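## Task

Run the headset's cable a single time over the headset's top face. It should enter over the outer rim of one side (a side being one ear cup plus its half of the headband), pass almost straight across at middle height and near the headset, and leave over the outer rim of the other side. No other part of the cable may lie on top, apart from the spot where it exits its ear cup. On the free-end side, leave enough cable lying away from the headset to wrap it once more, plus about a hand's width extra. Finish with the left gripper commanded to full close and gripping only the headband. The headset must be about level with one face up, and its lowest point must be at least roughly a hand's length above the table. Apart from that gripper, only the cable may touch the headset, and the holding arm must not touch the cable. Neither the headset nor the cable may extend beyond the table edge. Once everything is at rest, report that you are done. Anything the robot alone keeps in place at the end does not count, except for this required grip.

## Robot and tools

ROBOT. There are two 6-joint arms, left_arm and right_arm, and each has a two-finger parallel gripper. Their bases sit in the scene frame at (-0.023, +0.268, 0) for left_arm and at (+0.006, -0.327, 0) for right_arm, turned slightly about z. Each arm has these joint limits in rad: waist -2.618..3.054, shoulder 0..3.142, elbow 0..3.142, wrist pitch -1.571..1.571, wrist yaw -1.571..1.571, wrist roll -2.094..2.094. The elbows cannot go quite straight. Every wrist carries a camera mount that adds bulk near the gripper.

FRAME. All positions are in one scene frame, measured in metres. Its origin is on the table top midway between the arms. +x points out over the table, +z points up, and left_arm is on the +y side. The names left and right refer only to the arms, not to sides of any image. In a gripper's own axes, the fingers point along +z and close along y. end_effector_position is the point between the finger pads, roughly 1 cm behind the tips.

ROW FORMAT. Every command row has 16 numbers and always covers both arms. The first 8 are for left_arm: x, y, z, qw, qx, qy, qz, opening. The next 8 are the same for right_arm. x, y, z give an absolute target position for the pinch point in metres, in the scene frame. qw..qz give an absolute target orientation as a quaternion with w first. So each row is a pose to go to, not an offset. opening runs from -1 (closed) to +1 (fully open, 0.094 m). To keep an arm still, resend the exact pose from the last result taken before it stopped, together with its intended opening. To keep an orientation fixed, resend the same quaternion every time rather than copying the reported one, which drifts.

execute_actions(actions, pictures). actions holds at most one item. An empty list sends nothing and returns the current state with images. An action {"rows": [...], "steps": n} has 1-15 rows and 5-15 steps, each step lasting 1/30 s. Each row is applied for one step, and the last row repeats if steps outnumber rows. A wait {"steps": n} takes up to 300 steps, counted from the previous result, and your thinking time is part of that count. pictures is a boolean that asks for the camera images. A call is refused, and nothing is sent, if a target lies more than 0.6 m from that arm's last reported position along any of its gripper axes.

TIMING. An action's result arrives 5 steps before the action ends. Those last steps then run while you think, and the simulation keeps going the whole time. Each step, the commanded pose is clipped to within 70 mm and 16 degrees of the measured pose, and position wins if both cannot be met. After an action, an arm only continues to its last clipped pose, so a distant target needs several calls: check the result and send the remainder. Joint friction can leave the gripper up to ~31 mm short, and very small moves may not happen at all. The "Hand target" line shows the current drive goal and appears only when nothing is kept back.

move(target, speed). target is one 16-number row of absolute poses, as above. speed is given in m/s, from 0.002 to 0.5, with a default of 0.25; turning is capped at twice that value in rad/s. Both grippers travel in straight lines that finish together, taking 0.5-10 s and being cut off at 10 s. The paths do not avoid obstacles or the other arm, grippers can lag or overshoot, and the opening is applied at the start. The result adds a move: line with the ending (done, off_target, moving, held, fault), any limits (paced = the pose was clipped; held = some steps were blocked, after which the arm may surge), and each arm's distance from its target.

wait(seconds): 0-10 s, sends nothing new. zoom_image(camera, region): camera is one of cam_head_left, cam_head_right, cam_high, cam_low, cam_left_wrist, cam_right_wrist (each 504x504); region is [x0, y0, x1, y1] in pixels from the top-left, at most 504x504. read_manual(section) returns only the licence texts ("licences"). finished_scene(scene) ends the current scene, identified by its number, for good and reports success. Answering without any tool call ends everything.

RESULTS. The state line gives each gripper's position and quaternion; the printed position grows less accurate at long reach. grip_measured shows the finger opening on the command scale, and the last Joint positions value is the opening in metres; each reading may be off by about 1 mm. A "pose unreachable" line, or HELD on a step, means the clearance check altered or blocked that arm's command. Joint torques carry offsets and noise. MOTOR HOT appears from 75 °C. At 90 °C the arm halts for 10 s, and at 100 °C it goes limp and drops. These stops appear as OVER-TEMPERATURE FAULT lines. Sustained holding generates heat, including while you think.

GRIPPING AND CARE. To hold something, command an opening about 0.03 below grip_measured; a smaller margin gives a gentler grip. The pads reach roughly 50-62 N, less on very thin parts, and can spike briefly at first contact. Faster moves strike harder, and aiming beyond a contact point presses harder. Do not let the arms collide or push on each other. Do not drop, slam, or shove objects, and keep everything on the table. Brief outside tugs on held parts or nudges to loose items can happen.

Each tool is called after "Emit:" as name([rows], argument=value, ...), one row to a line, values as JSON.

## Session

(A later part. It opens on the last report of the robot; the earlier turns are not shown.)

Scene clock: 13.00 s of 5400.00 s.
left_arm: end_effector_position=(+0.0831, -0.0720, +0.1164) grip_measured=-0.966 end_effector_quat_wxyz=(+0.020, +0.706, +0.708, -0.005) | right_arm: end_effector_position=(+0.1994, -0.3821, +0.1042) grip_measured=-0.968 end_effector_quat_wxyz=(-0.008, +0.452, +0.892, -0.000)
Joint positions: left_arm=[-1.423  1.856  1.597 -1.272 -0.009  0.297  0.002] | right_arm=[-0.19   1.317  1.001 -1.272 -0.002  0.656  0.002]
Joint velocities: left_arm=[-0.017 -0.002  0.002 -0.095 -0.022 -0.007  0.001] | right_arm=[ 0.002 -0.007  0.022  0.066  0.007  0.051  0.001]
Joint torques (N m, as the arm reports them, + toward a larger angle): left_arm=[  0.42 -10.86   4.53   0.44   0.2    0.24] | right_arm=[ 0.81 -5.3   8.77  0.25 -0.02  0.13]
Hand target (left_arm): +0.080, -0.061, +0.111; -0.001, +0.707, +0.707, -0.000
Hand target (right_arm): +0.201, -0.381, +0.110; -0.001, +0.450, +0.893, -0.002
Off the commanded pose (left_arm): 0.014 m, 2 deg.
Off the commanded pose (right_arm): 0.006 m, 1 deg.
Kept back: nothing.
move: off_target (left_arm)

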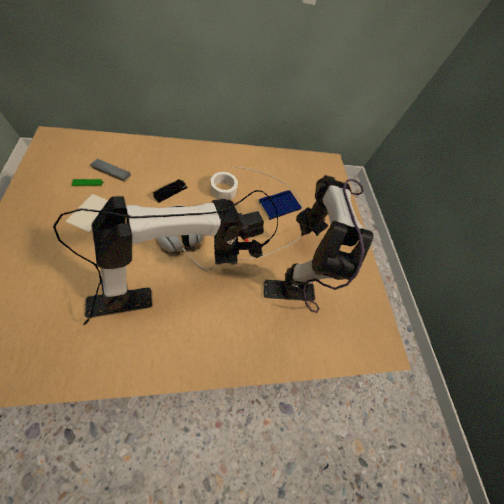

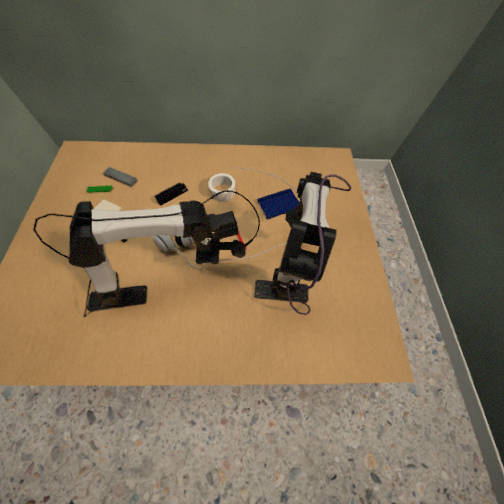

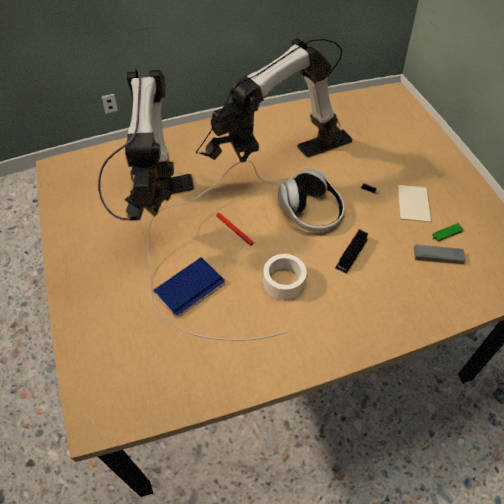

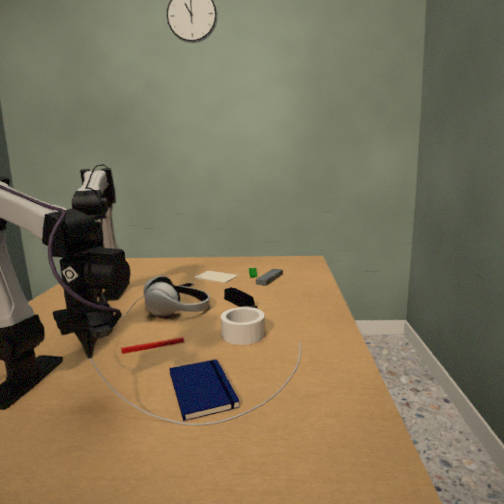

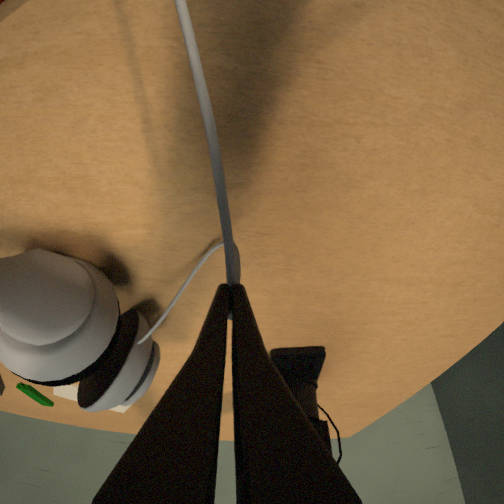

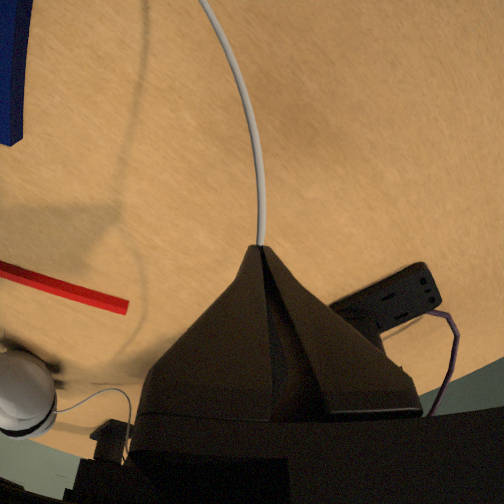

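Emit:
move(target=[0.11,0.2,0.13,0,0.55,0.835,0,-1,0.24,-0.12,0.17,0,0.5,0.866,0,-1], speed=0.15)

Emit:
move(target=[0.2,0.235,0.11,0,0.55,0.835,0,-1,0.295,-0.095,0.16,0,0.5,0.866,0,-1], speed=0.12)

Emit:
zoom_image(camera="cam_high", region=[180,100,420,300])

Emit:
zoom_image(camera="cam_head_right", region=[80,150,280,300])

Scene clock: 15.67 s of 5400.00 s.
left_arm: end_effector_position=(+0.1171, +0.1943, +0.1357) grip_measured=-0.966 end_effector_quat_wxyz=(+0.006, +0.549, +0.836, -0.001) | right_arm: end_effector_position=(+0.2432, -0.1238, +0.1691) grip_measured=-0.968 end_effector_quat_wxyz=(+0.001, +0.500, +0.866, +0.001)
Joint positions: left_arm=[-0.63   1.122  1.002 -1.44   0.004  0.684  0.002] | right_arm=[ 0.799  1.733  1.656 -1.492  0.002  1.755  0.002]
Joint velocities: left_arm=[-0.002 -0.012 -0.007  0.007  0.095 -0.037  0.001] | right_arm=[-0.012  0.007  0.007 -0.051 -0.051 -0.007  0.   ]
Joint torques (N m, as the arm reports them, + toward a larger angle): left_arm=[ 0.5  -3.74  4.65  0.35  0.19  0.18] | right_arm=[ 0.44 -7.4   8.72  0.22  0.02  0.12]
Hand target (left_arm): +0.108, +0.199, +0.131; -0.008, +0.550, +0.835, -0.006
Hand target (right_arm): +0.243, -0.122, +0.169; +0.002, +0.500, +0.866, -0.005
Off the commanded pose (left_arm): 0.011 m, 1 deg.
Off the commanded pose (right_arm): 0.005 m, 0 deg.
Kept back: nothing.
move: off_target (left_arm)

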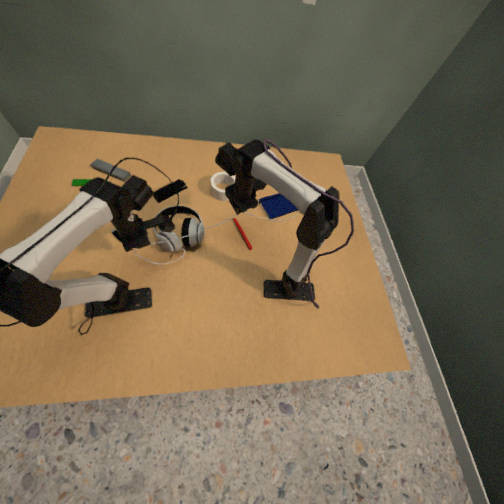

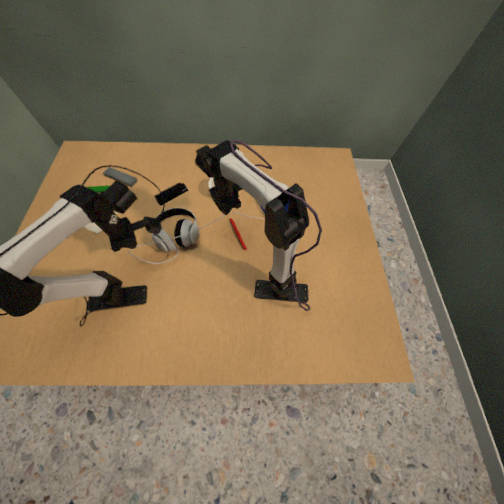

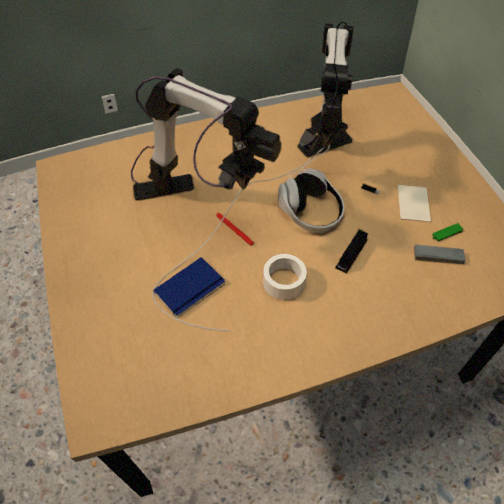

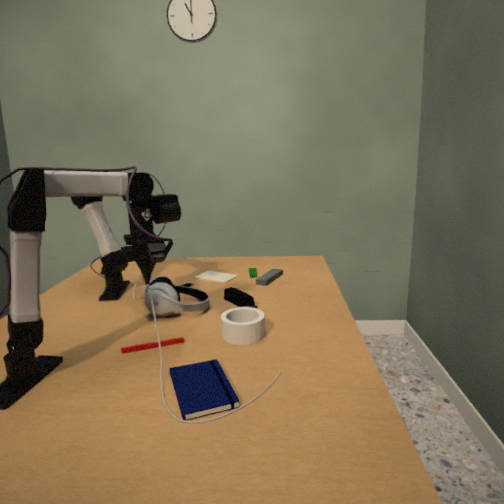

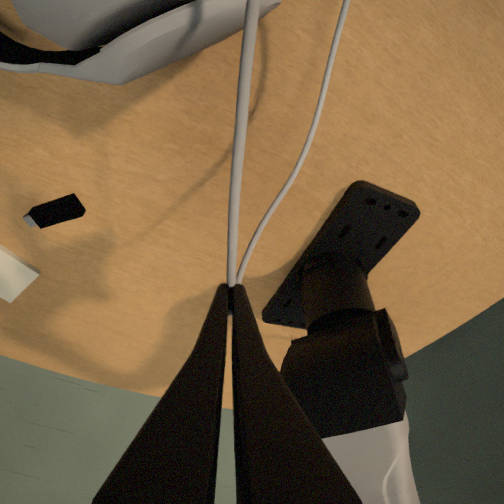

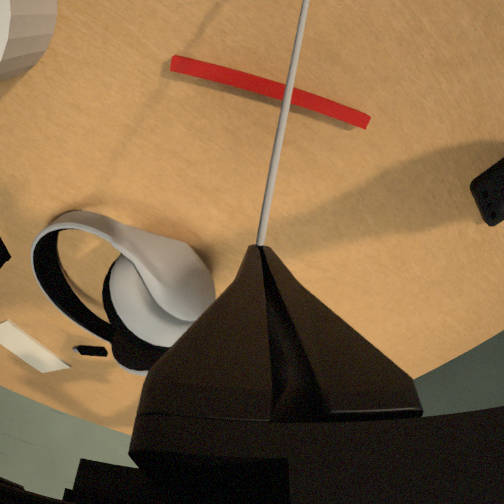

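Scene clock: 16.97 s of 5400.00 s.
left_arm: end_effector_position=(+0.1887, +0.2335, +0.1072) grip_measured=-0.966 end_effector_quat_wxyz=(-0.013, +0.549, +0.836, -0.008) | right_arm: end_effector_position=(+0.2918, -0.0930, +0.1597) grip_measured=-0.968 end_effector_quat_wxyz=(+0.002, +0.498, +0.867, +0.003)
Joint positions: left_arm=[-0.309  1.383  1.064 -1.282  0.004  1.004  0.002] | right_arm=[ 0.777  1.957  1.907 -1.513  0.002  1.73   0.002]
Joint velocities: left_arm=[-0.002  0.007  0.007 -0.022 -0.051  0.022  0.001] | right_arm=[ 0.007  0.012  0.007  0.007 -0.007 -0.066  0.   ]
Joint torques (N m, as the arm reports them, + toward a larger angle): left_arm=[ 0.45 -3.87  7.91  0.59  0.16  0.2 ] | right_arm=[-1.2  -9.75  8.68  0.22 -0.06 -0.06]
Hand target (left_arm): +0.199, +0.234, +0.110; -0.002, +0.550, +0.835, -0.004
Hand target (right_arm): +0.295, -0.096, +0.160; -0.000, +0.500, +0.866, +0.000
Off the commanded pose (left_arm): 0.012 m, 2 deg.
Off the commanded pose (right_arm): 0.004 m, 0 deg.
Kept back: nothing.
move: off_target (left_arm)

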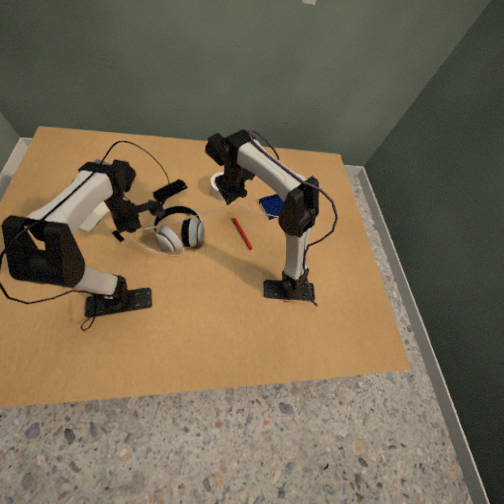

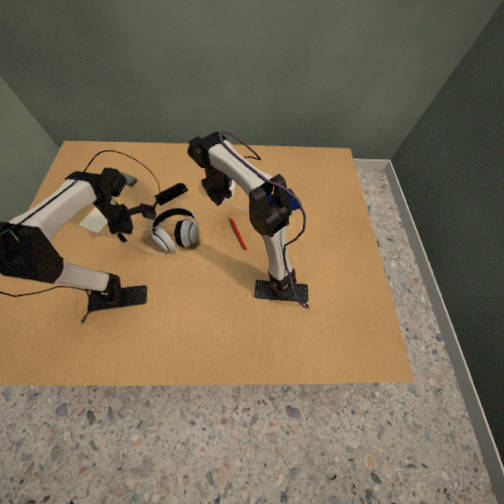

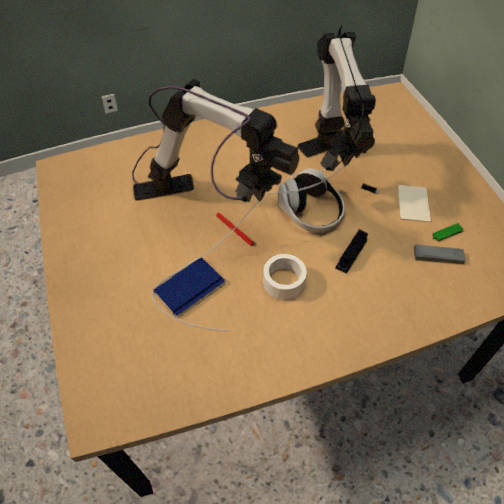

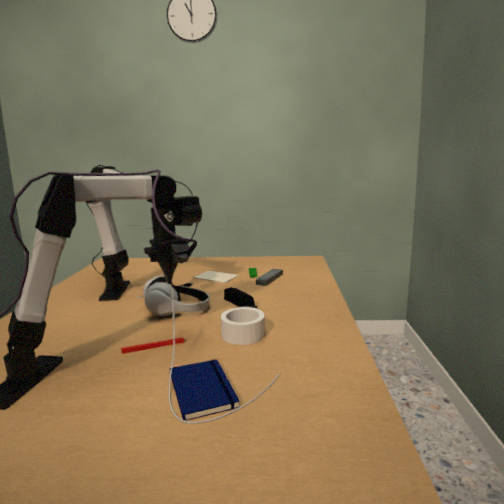

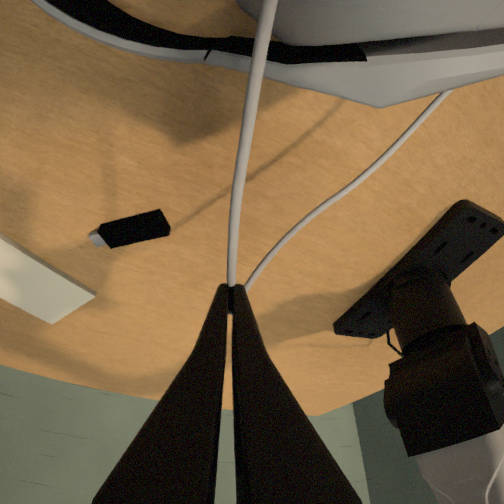

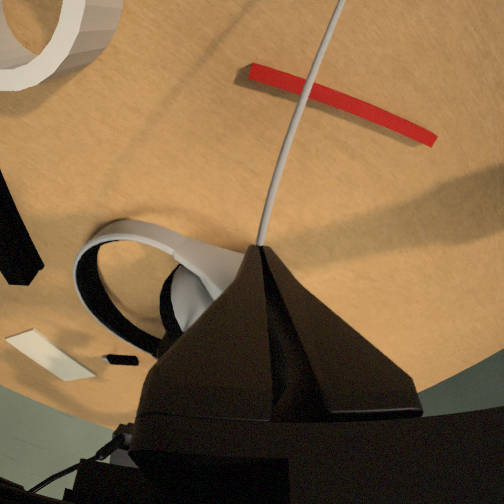

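Region (180, 100, 420, 300) of cam_high's 504x504 image, scaled by 2.100, with more detail than that image has.

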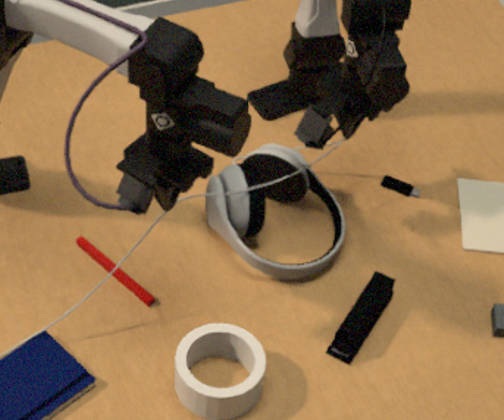

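Region (80, 150, 280, 300) of cam_head_right's 504x504 image, scaled by 2.520, with more detail than that image has; it fills the top 378 rows of this view, and the rest is white.

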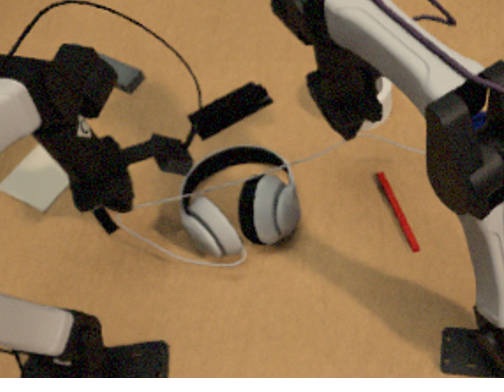

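Emit:
move(target=[0.23,0.23,0.085,0,0.55,0.835,0,-1,0.32,-0.105,0.11,0,0.5,0.866,0,-1], speed=0.08)

Emit:
move(target=[0.225,0.225,0.035,0,0.45,0.893,0,-1,0.315,-0.11,0.045,0,0.5,0.866,0,-1], speed=0.08)

Emit:
zoom_image(camera="cam_head_right", region=[80,150,280,300])

Scene clock: 18.37 s of 5400.00 s.
left_arm: end_effector_position=(+0.2192, +0.2286, +0.0831) grip_measured=-0.966 end_effector_quat_wxyz=(-0.009, +0.550, +0.835, -0.007) | right_arm: end_effector_position=(+0.3172, -0.1022, +0.1168) grip_measured=-0.968 end_effector_quat_wxyz=(+0.003, +0.499, +0.867, +0.004)
Joint positions: left_arm=[-0.309  1.509  1.077 -1.162  0.004  1.006  0.002] | right_arm=[ 0.717  1.996  1.791 -1.355  0.002  1.671  0.002]
Joint velocities: left_arm=[-0.002  0.017 -0.002  0.095  0.007 -0.037  0.   ] | right_arm=[-0.007 -0.017  0.017 -0.037 -0.081 -0.051 -0.   ]
Joint torques (N m, as the arm reports them, + toward a larger angle): left_arm=[ 0.39 -5.01  7.8   0.58  0.09  0.21] | right_arm=[ -1.11 -10.42   6.28   0.44  -0.06  -0.07]
Hand target (left_arm): +0.229, +0.230, +0.085; -0.000, +0.550, +0.835, +0.000
Hand target (right_arm): +0.319, -0.105, +0.110; -0.000, +0.500, +0.866, -0.000
Off the commanded pose (left_arm): 0.011 m, 1 deg.
Off the commanded pose (right_arm): 0.008 m, 1 deg.
Kept back: nothing.
move: off_target (left_arm)

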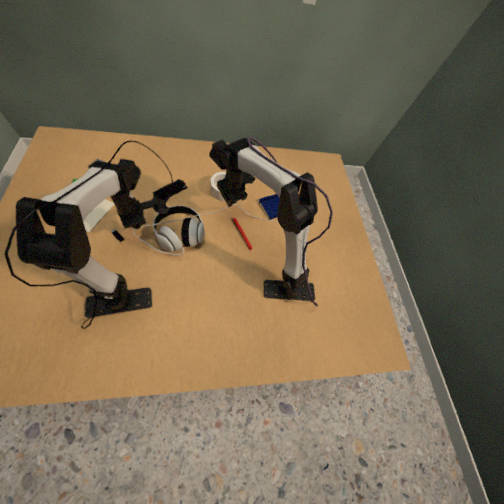

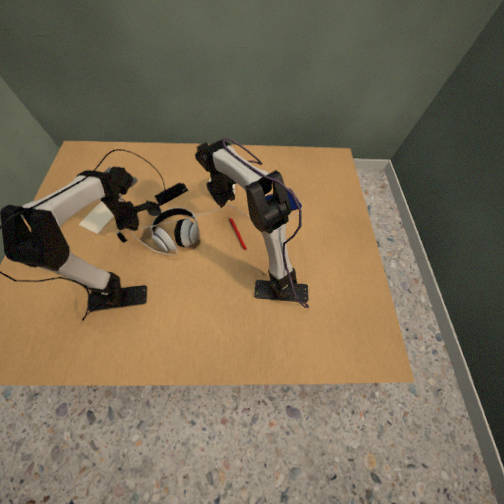

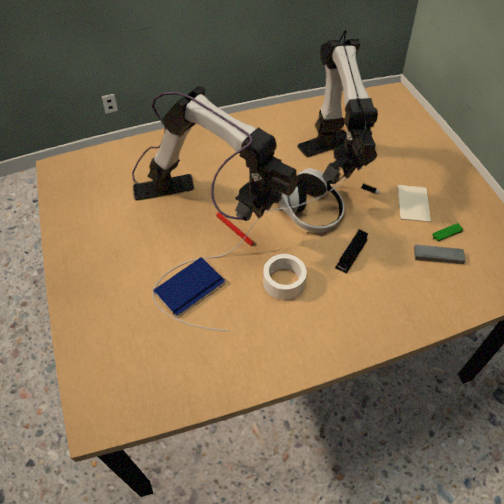

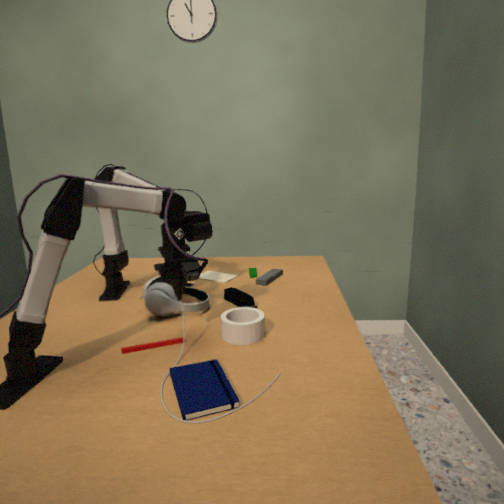

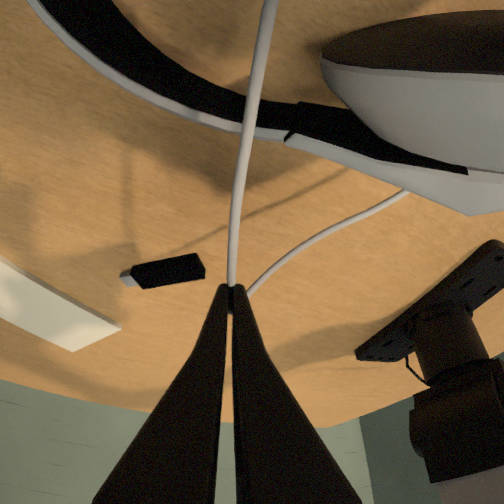

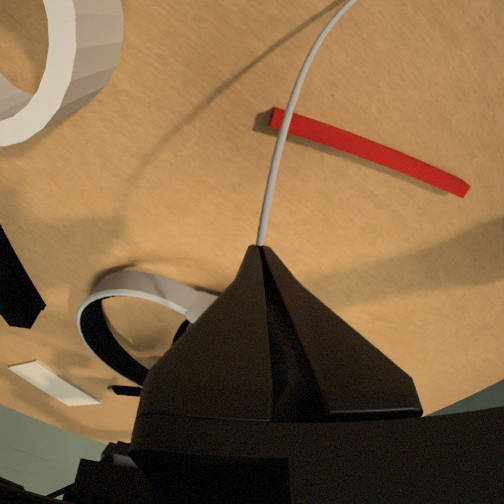

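Scene clock: 20.27 s of 5400.00 s.
left_arm: end_effector_position=(+0.2297, +0.2257, +0.0447) grip_measured=-0.966 end_effector_quat_wxyz=(+0.011, +0.451, +0.893, +0.001) | right_arm: end_effector_position=(+0.3135, -0.1049, +0.0535) grip_measured=-0.968 end_effector_quat_wxyz=(+0.004, +0.498, +0.867, +0.007)
Joint positions: left_arm=[-0.314  1.549  0.957 -0.956  0.004  0.772  0.002] | right_arm=[ 0.717  1.996  1.538 -1.097  0.002  1.668  0.002]
Joint velocities: left_arm=[-0.007 -0.017 -0.012  0.037  0.007 -0.037  0.001] | right_arm=[ 0.002 -0.007  0.002 -0.022  0.007 -0.007  0.   ]
Joint torques (N m, as the arm reports them, + toward a larger angle): left_arm=[-0.77 -5.29  4.57  0.72  0.07 -0.01] | right_arm=[ -1.28 -10.13   6.02   0.45  -0.05  -0.06]
Hand target (left_arm): +0.224, +0.225, +0.035; -0.000, +0.450, +0.893, +0.000
Hand target (right_arm): +0.314, -0.110, +0.045; -0.000, +0.500, +0.866, +0.000
Off the commanded pose (left_arm): 0.011 m, 1 deg.
Off the commanded pose (right_arm): 0.010 m, 1 deg.
Kept back: nothing.
move: off_target (left_arm)

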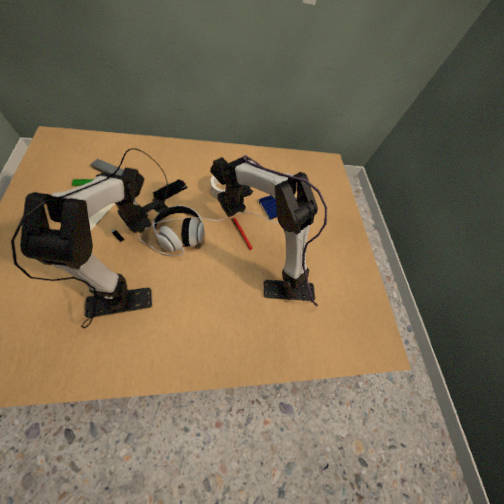

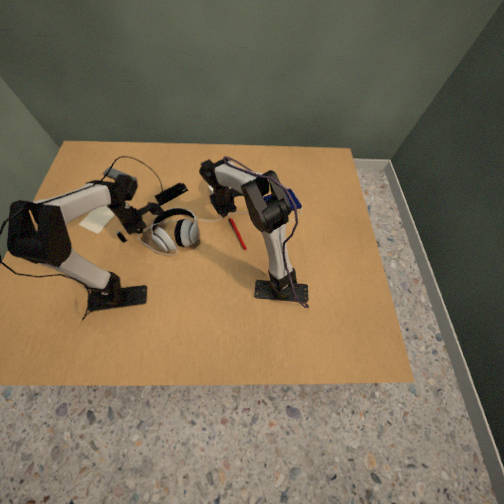

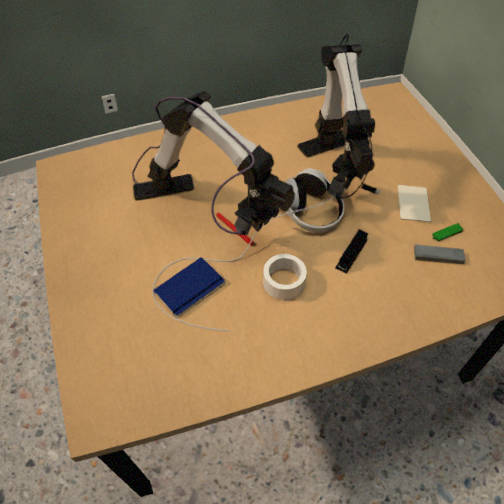

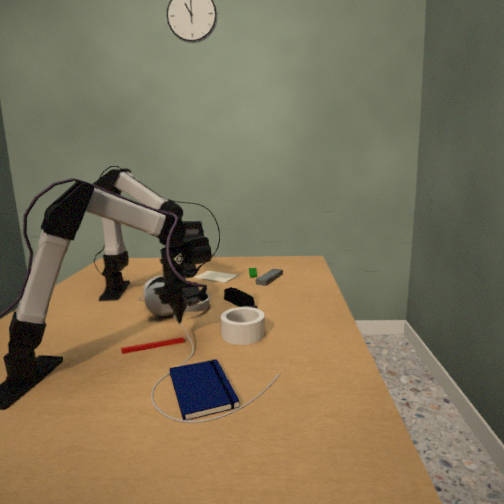

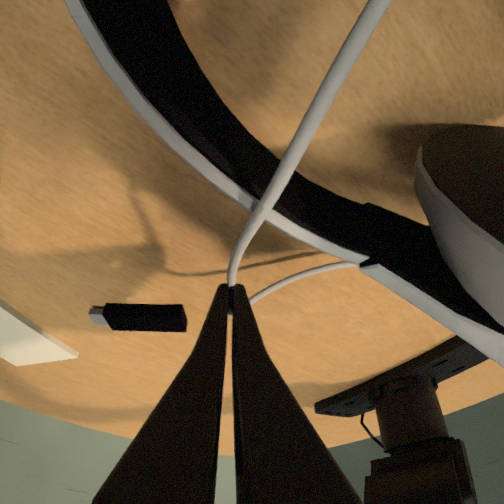

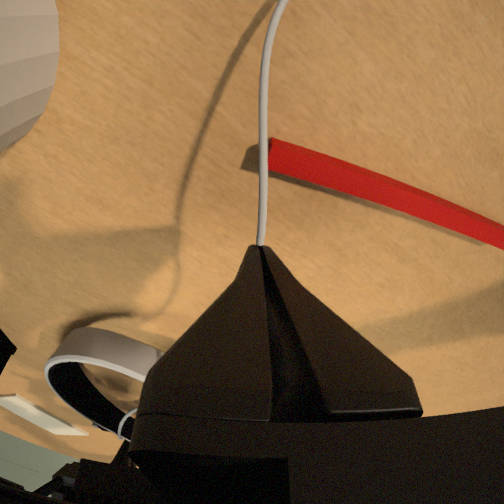

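Region (80, 150, 280, 300) of cam_head_right's 504x504 image, scaled by 2.520, with more detail than that image has; it fills the top 378 rows of this view, and the rest is white.

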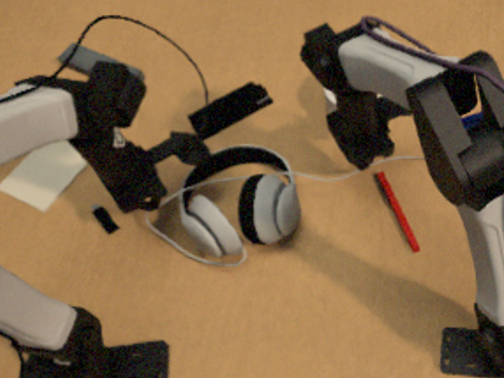

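Emit:
move(target=[0.21,0.225,0.015,0,0.45,0.893,0,-1,0.295,-0.115,0.025,0,0.5,0.866,0,-1], speed=0.08)

Emit:
move(target=[0.21,0.225,0.015,0,0.45,0.893,0,-0.4,0.295,-0.115,0.025,0,0.5,0.866,0,-0.6])

Emit:
move(target=[0.24,0.22,0.1,0.07,0.5,0.86,-0.05,0,0.27,-0.17,0.12,0,0.4,0.916,0,-0.3])

Emit:
move(target=[0.34,0.12,0.09,0.14,0.586,0.792,-0.104,0.2,0.16,-0.45,0.14,0,0.3,0.954,0,-0.3])

Scene clock: 21.57 s of 5400.00 s.
left_arm: end_effector_position=(+0.2267, +0.2176, +0.0237) grip_measured=-0.966 end_effector_quat_wxyz=(+0.029, +0.454, +0.890, -0.005) | right_arm: end_effector_position=(+0.3014, -0.1049, +0.0263) grip_measured=-0.968 end_effector_quat_wxyz=(-0.007, +0.497, +0.867, +0.019)
Joint positions: left_arm=[-0.332  1.549  0.865 -0.834  0.026  0.762  0.002] | right_arm=[ 0.721  1.977  1.397 -0.962 -0.029  1.672  0.002]
Joint velocities: left_arm=[ 0.007 -0.017 -0.002  0.037  0.022 -0.007  0.   ] | right_arm=[-0.002 -0.002 -0.012  0.037 -0.022  0.022  0.   ]
Joint torques (N m, as the arm reports them, + toward a larger angle): left_arm=[-0.21 -6.9   3.58  0.43 -0.17  0.01] | right_arm=[ -0.04 -11.8    5.2    0.19   0.24   0.11]
Hand target (left_arm): +0.210, +0.225, +0.016; -0.000, +0.451, +0.893, +0.000
Hand target (right_arm): +0.295, -0.115, +0.025; +0.000, +0.500, +0.866, +0.000
Off the commanded pose (left_arm): 0.020 m, 3 deg.
Off the commanded pose (right_arm): 0.012 m, 2 deg.
Kept back: nothing.
move: off_target (left_arm, right_arm)

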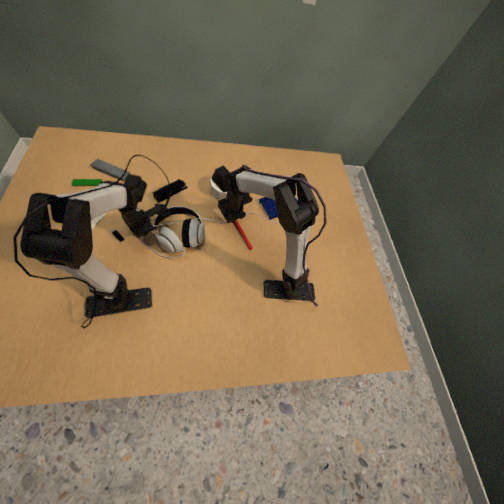

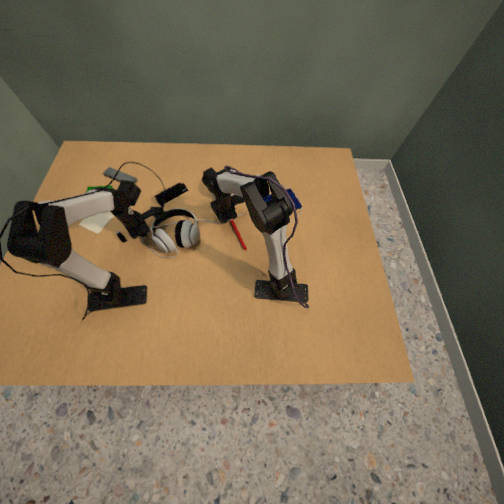

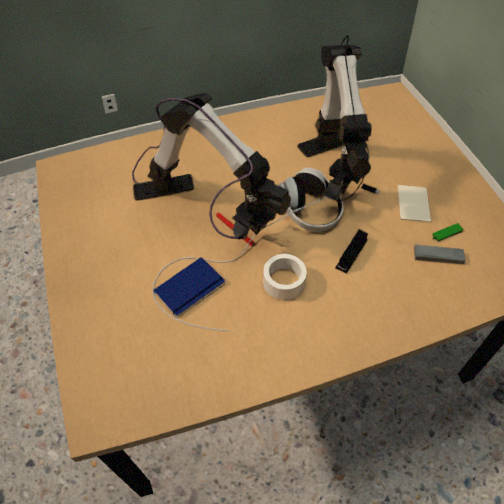

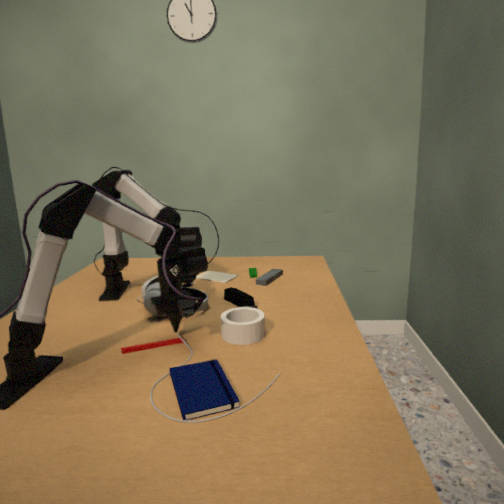

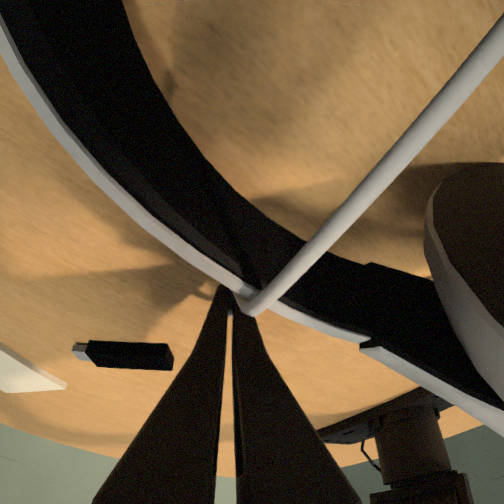

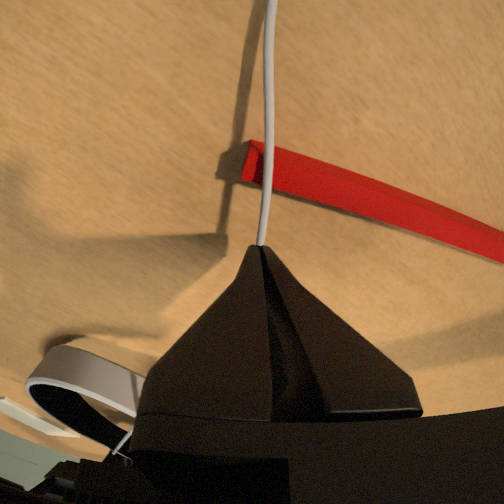

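Scene clock: 22.27 s of 5400.00 s.
left_arm: end_effector_position=(+0.2263, +0.2201, +0.0236) grip_measured=-0.402 end_effector_quat_wxyz=(+0.025, +0.454, +0.890, +0.001) | right_arm: end_effector_position=(+0.3023, -0.1091, +0.0262) grip_measured=-0.603 end_effector_quat_wxyz=(+0.002, +0.498, +0.867, +0.011)
Joint positions: left_arm=[-0.332  1.549  0.865 -0.838  0.012  0.762  0.028] | right_arm=[ 0.721  1.977  1.397 -0.969 -0.006  1.672  0.019]
Joint velocities: left_arm=[-0.002  0.002 -0.002  0.051 -0.066  0.022 -0.001] | right_arm=[ 0.022 -0.017  0.002 -0.051 -0.051 -0.037 -0.001]
Joint torques (N m, as the arm reports them, + toward a larger angle): left_arm=[-0.18 -6.79  3.63  0.45 -0.01  0.01] | right_arm=[ -0.08 -11.81   5.12   0.28   0.02   0.11]
Hand target (left_arm): +0.210, +0.225, +0.016; -0.000, +0.451, +0.893, -0.000
Hand target (right_arm): +0.295, -0.115, +0.025; +0.000, +0.500, +0.866, +0.000
Off the commanded pose (left_arm): 0.019 m, 3 deg.
Off the commanded pose (right_arm): 0.009 m, 1 deg.
Kept back: nothing.
move: off_target (left_arm)

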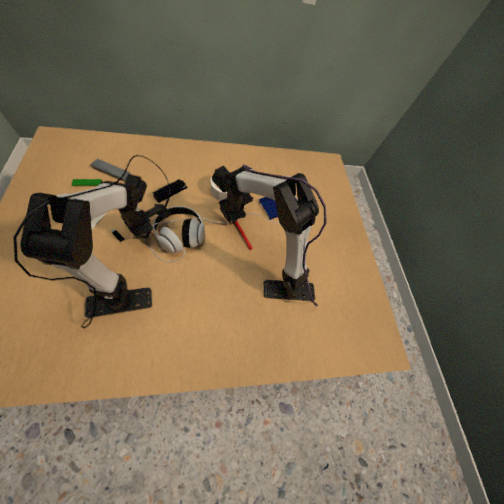

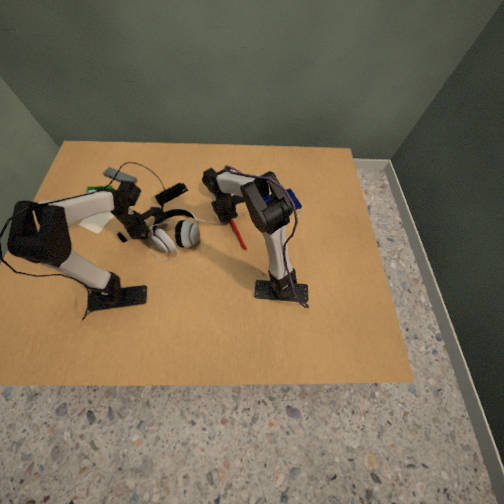

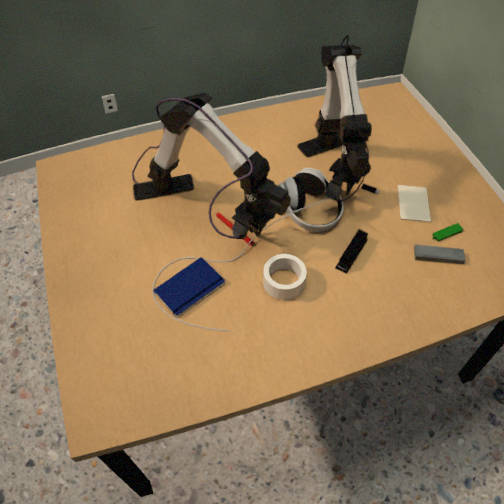

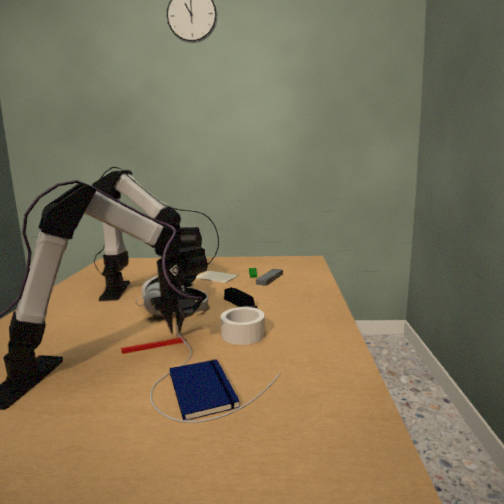

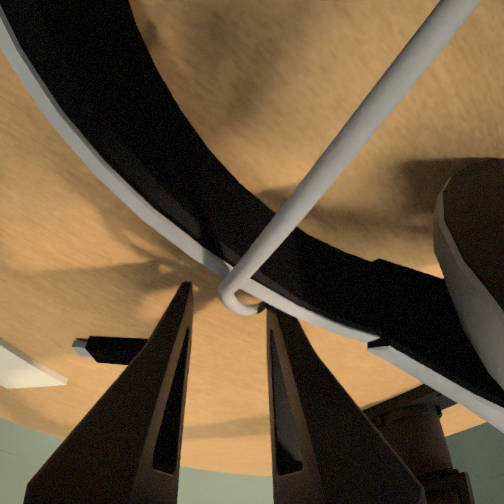

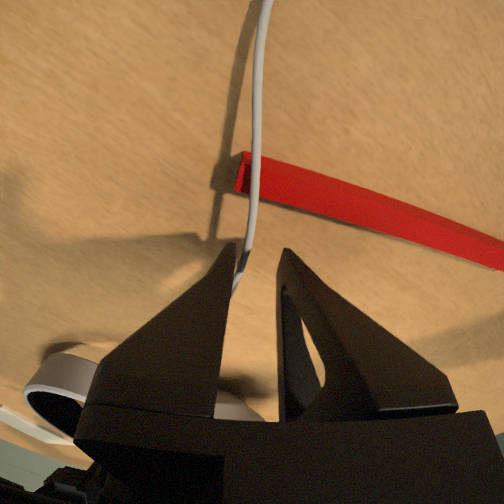

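Scene clock: 23.40 s of 5400.00 s.
left_arm: end_effector_position=(+0.2391, +0.2194, +0.0933) grip_measured=-0.002 end_effector_quat_wxyz=(+0.066, +0.499, +0.863, -0.047) | right_arm: end_effector_position=(+0.2671, -0.1660, +0.1159) grip_measured=-0.303 end_effector_quat_wxyz=(-0.003, +0.400, +0.917, -0.000)
Joint positions: left_arm=[-0.245  1.484  1.085 -1.092  0.14   0.95   0.047] | right_arm=[ 0.64   1.706  1.413 -1.282 -0.004  1.372  0.033]
Joint velocities: left_arm=[-0.007 -0.002  0.012 -0.007 -0.051  0.007 -0.   ] | right_arm=[-0.002 -0.002  0.022 -0.051  0.007 -0.051  0.   ]
Joint torques (N m, as the arm reports them, + toward a larger angle): left_arm=[ 0.44 -6.74  7.85  0.51  0.39  0.19] | right_arm=[-1.09 -8.64  8.6   0.24 -0.01 -0.06]
Hand target (left_arm): +0.241, +0.219, +0.099; +0.071, +0.500, +0.861, -0.050
Hand target (right_arm): +0.270, -0.169, +0.120; +0.000, +0.400, +0.916, +0.001
Off the commanded pose (left_arm): 0.007 m, 1 deg.
Off the commanded pose (right_arm): 0.006 m, 0 deg.
Kept back: nothing.
move: done

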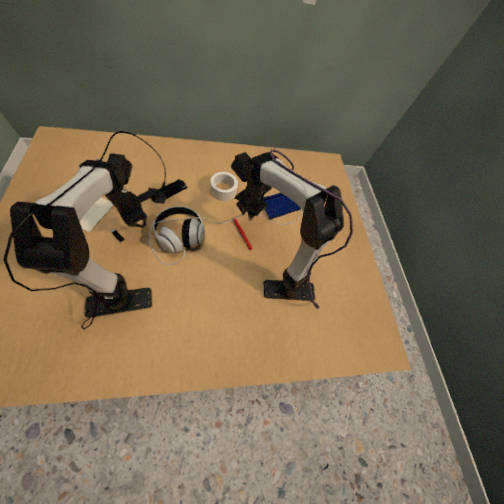

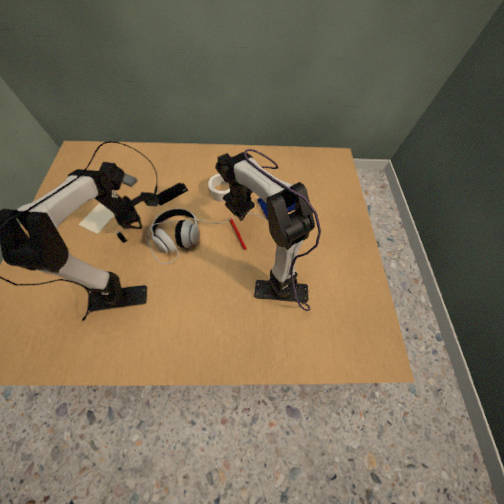

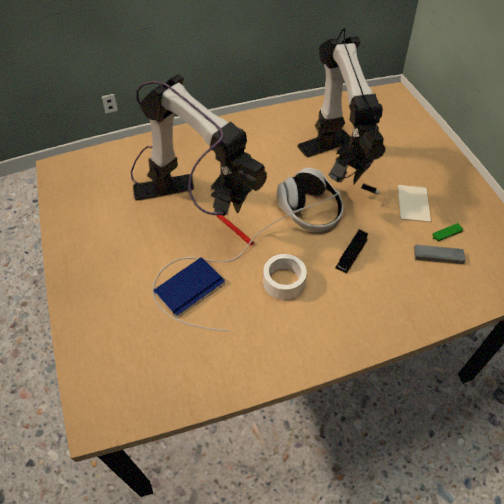

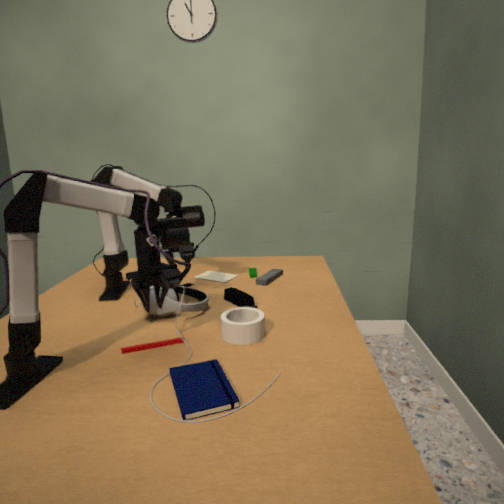

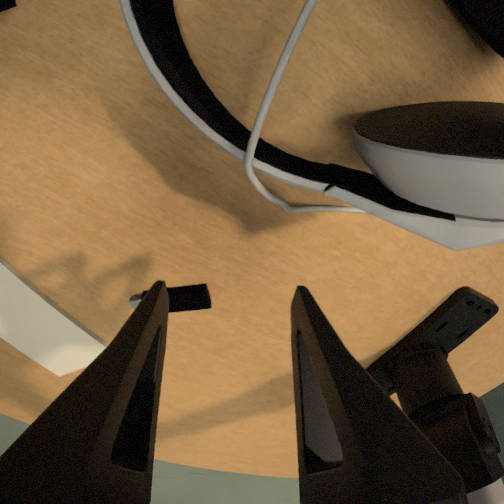

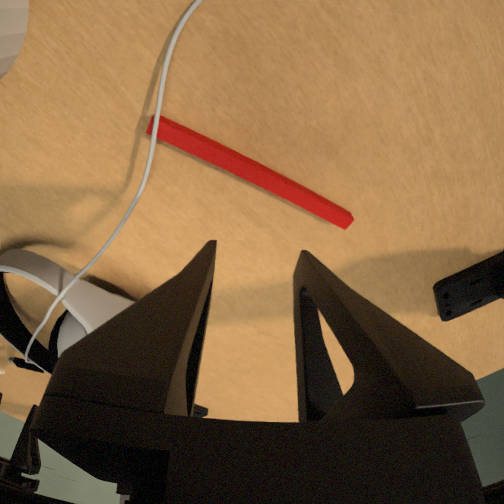

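Scene clock: 25.40 s of 5400.00 s.
left_arm: end_effector_position=(+0.3332, +0.1263, +0.0869) grip_measured=+0.198 end_effector_quat_wxyz=(+0.131, +0.578, +0.799, -0.099) | right_arm: end_effector_position=(+0.1574, -0.4453, +0.1390) grip_measured=-0.303 end_effector_quat_wxyz=(+0.004, +0.299, +0.954, +0.002)
Joint positions: left_arm=[-0.406  1.84   1.418 -0.971  0.279  0.974  0.056] | right_arm=[-0.58   1.26   1.1   -1.404 -0.006 -0.063  0.033]
Joint velocities: left_arm=[-0.012  0.002 -0.007 -0.066 -0.051  0.037  0.001] | right_arm=[-0.007 -0.002 -0.007 -0.007 -0.022 -0.022 -0.001]
Joint torques (N m, as the arm reports them, + toward a larger angle): left_arm=[-0.62 -8.91  8.22  0.99  0.45  0.22] | right_arm=[-1.29 -2.6   8.88  0.31 -0.15 -0.06]
Hand target (left_arm): +0.340, +0.120, +0.089; +0.141, +0.585, +0.792, -0.101
Hand target (right_arm): +0.157, -0.447, +0.141; +0.000, +0.300, +0.954, +0.007
Off the commanded pose (left_arm): 0.010 m, 2 deg.
Off the commanded pose (right_arm): 0.005 m, 1 deg.
Kept back: nothing.
move: done

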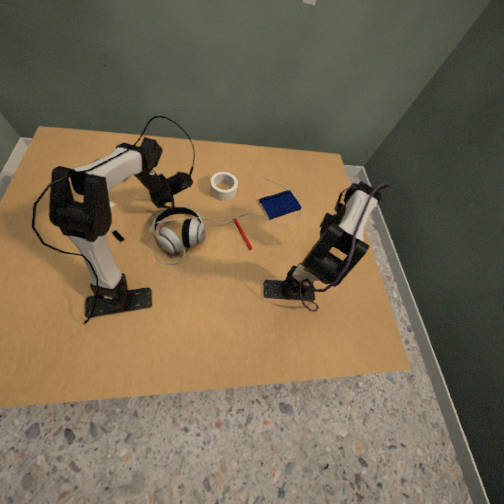

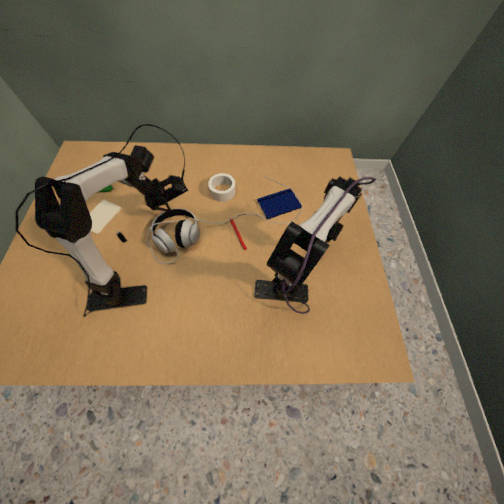

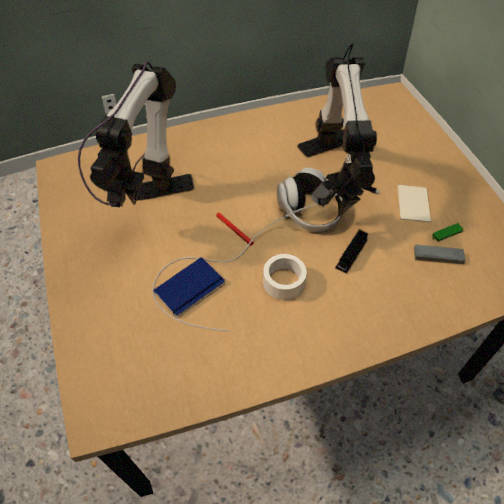

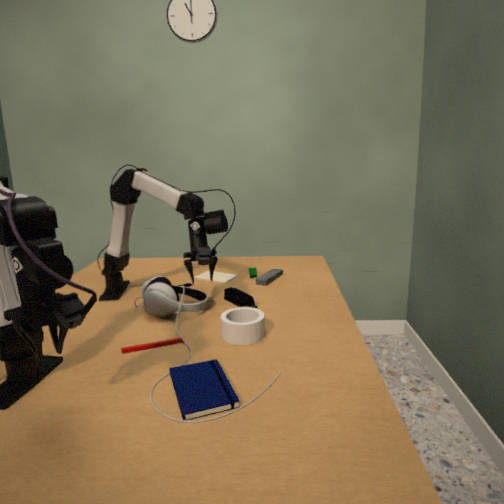

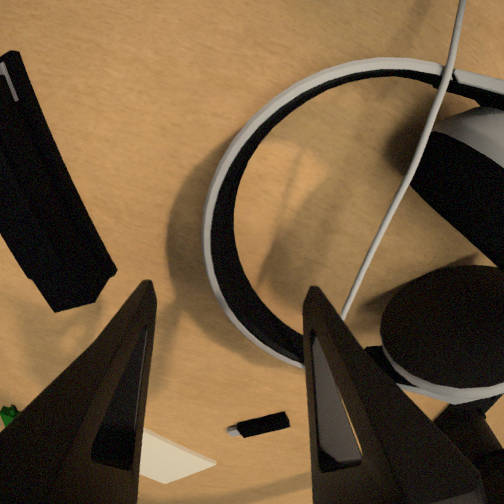

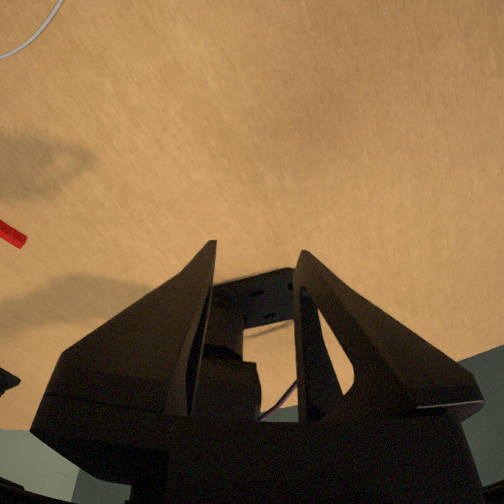

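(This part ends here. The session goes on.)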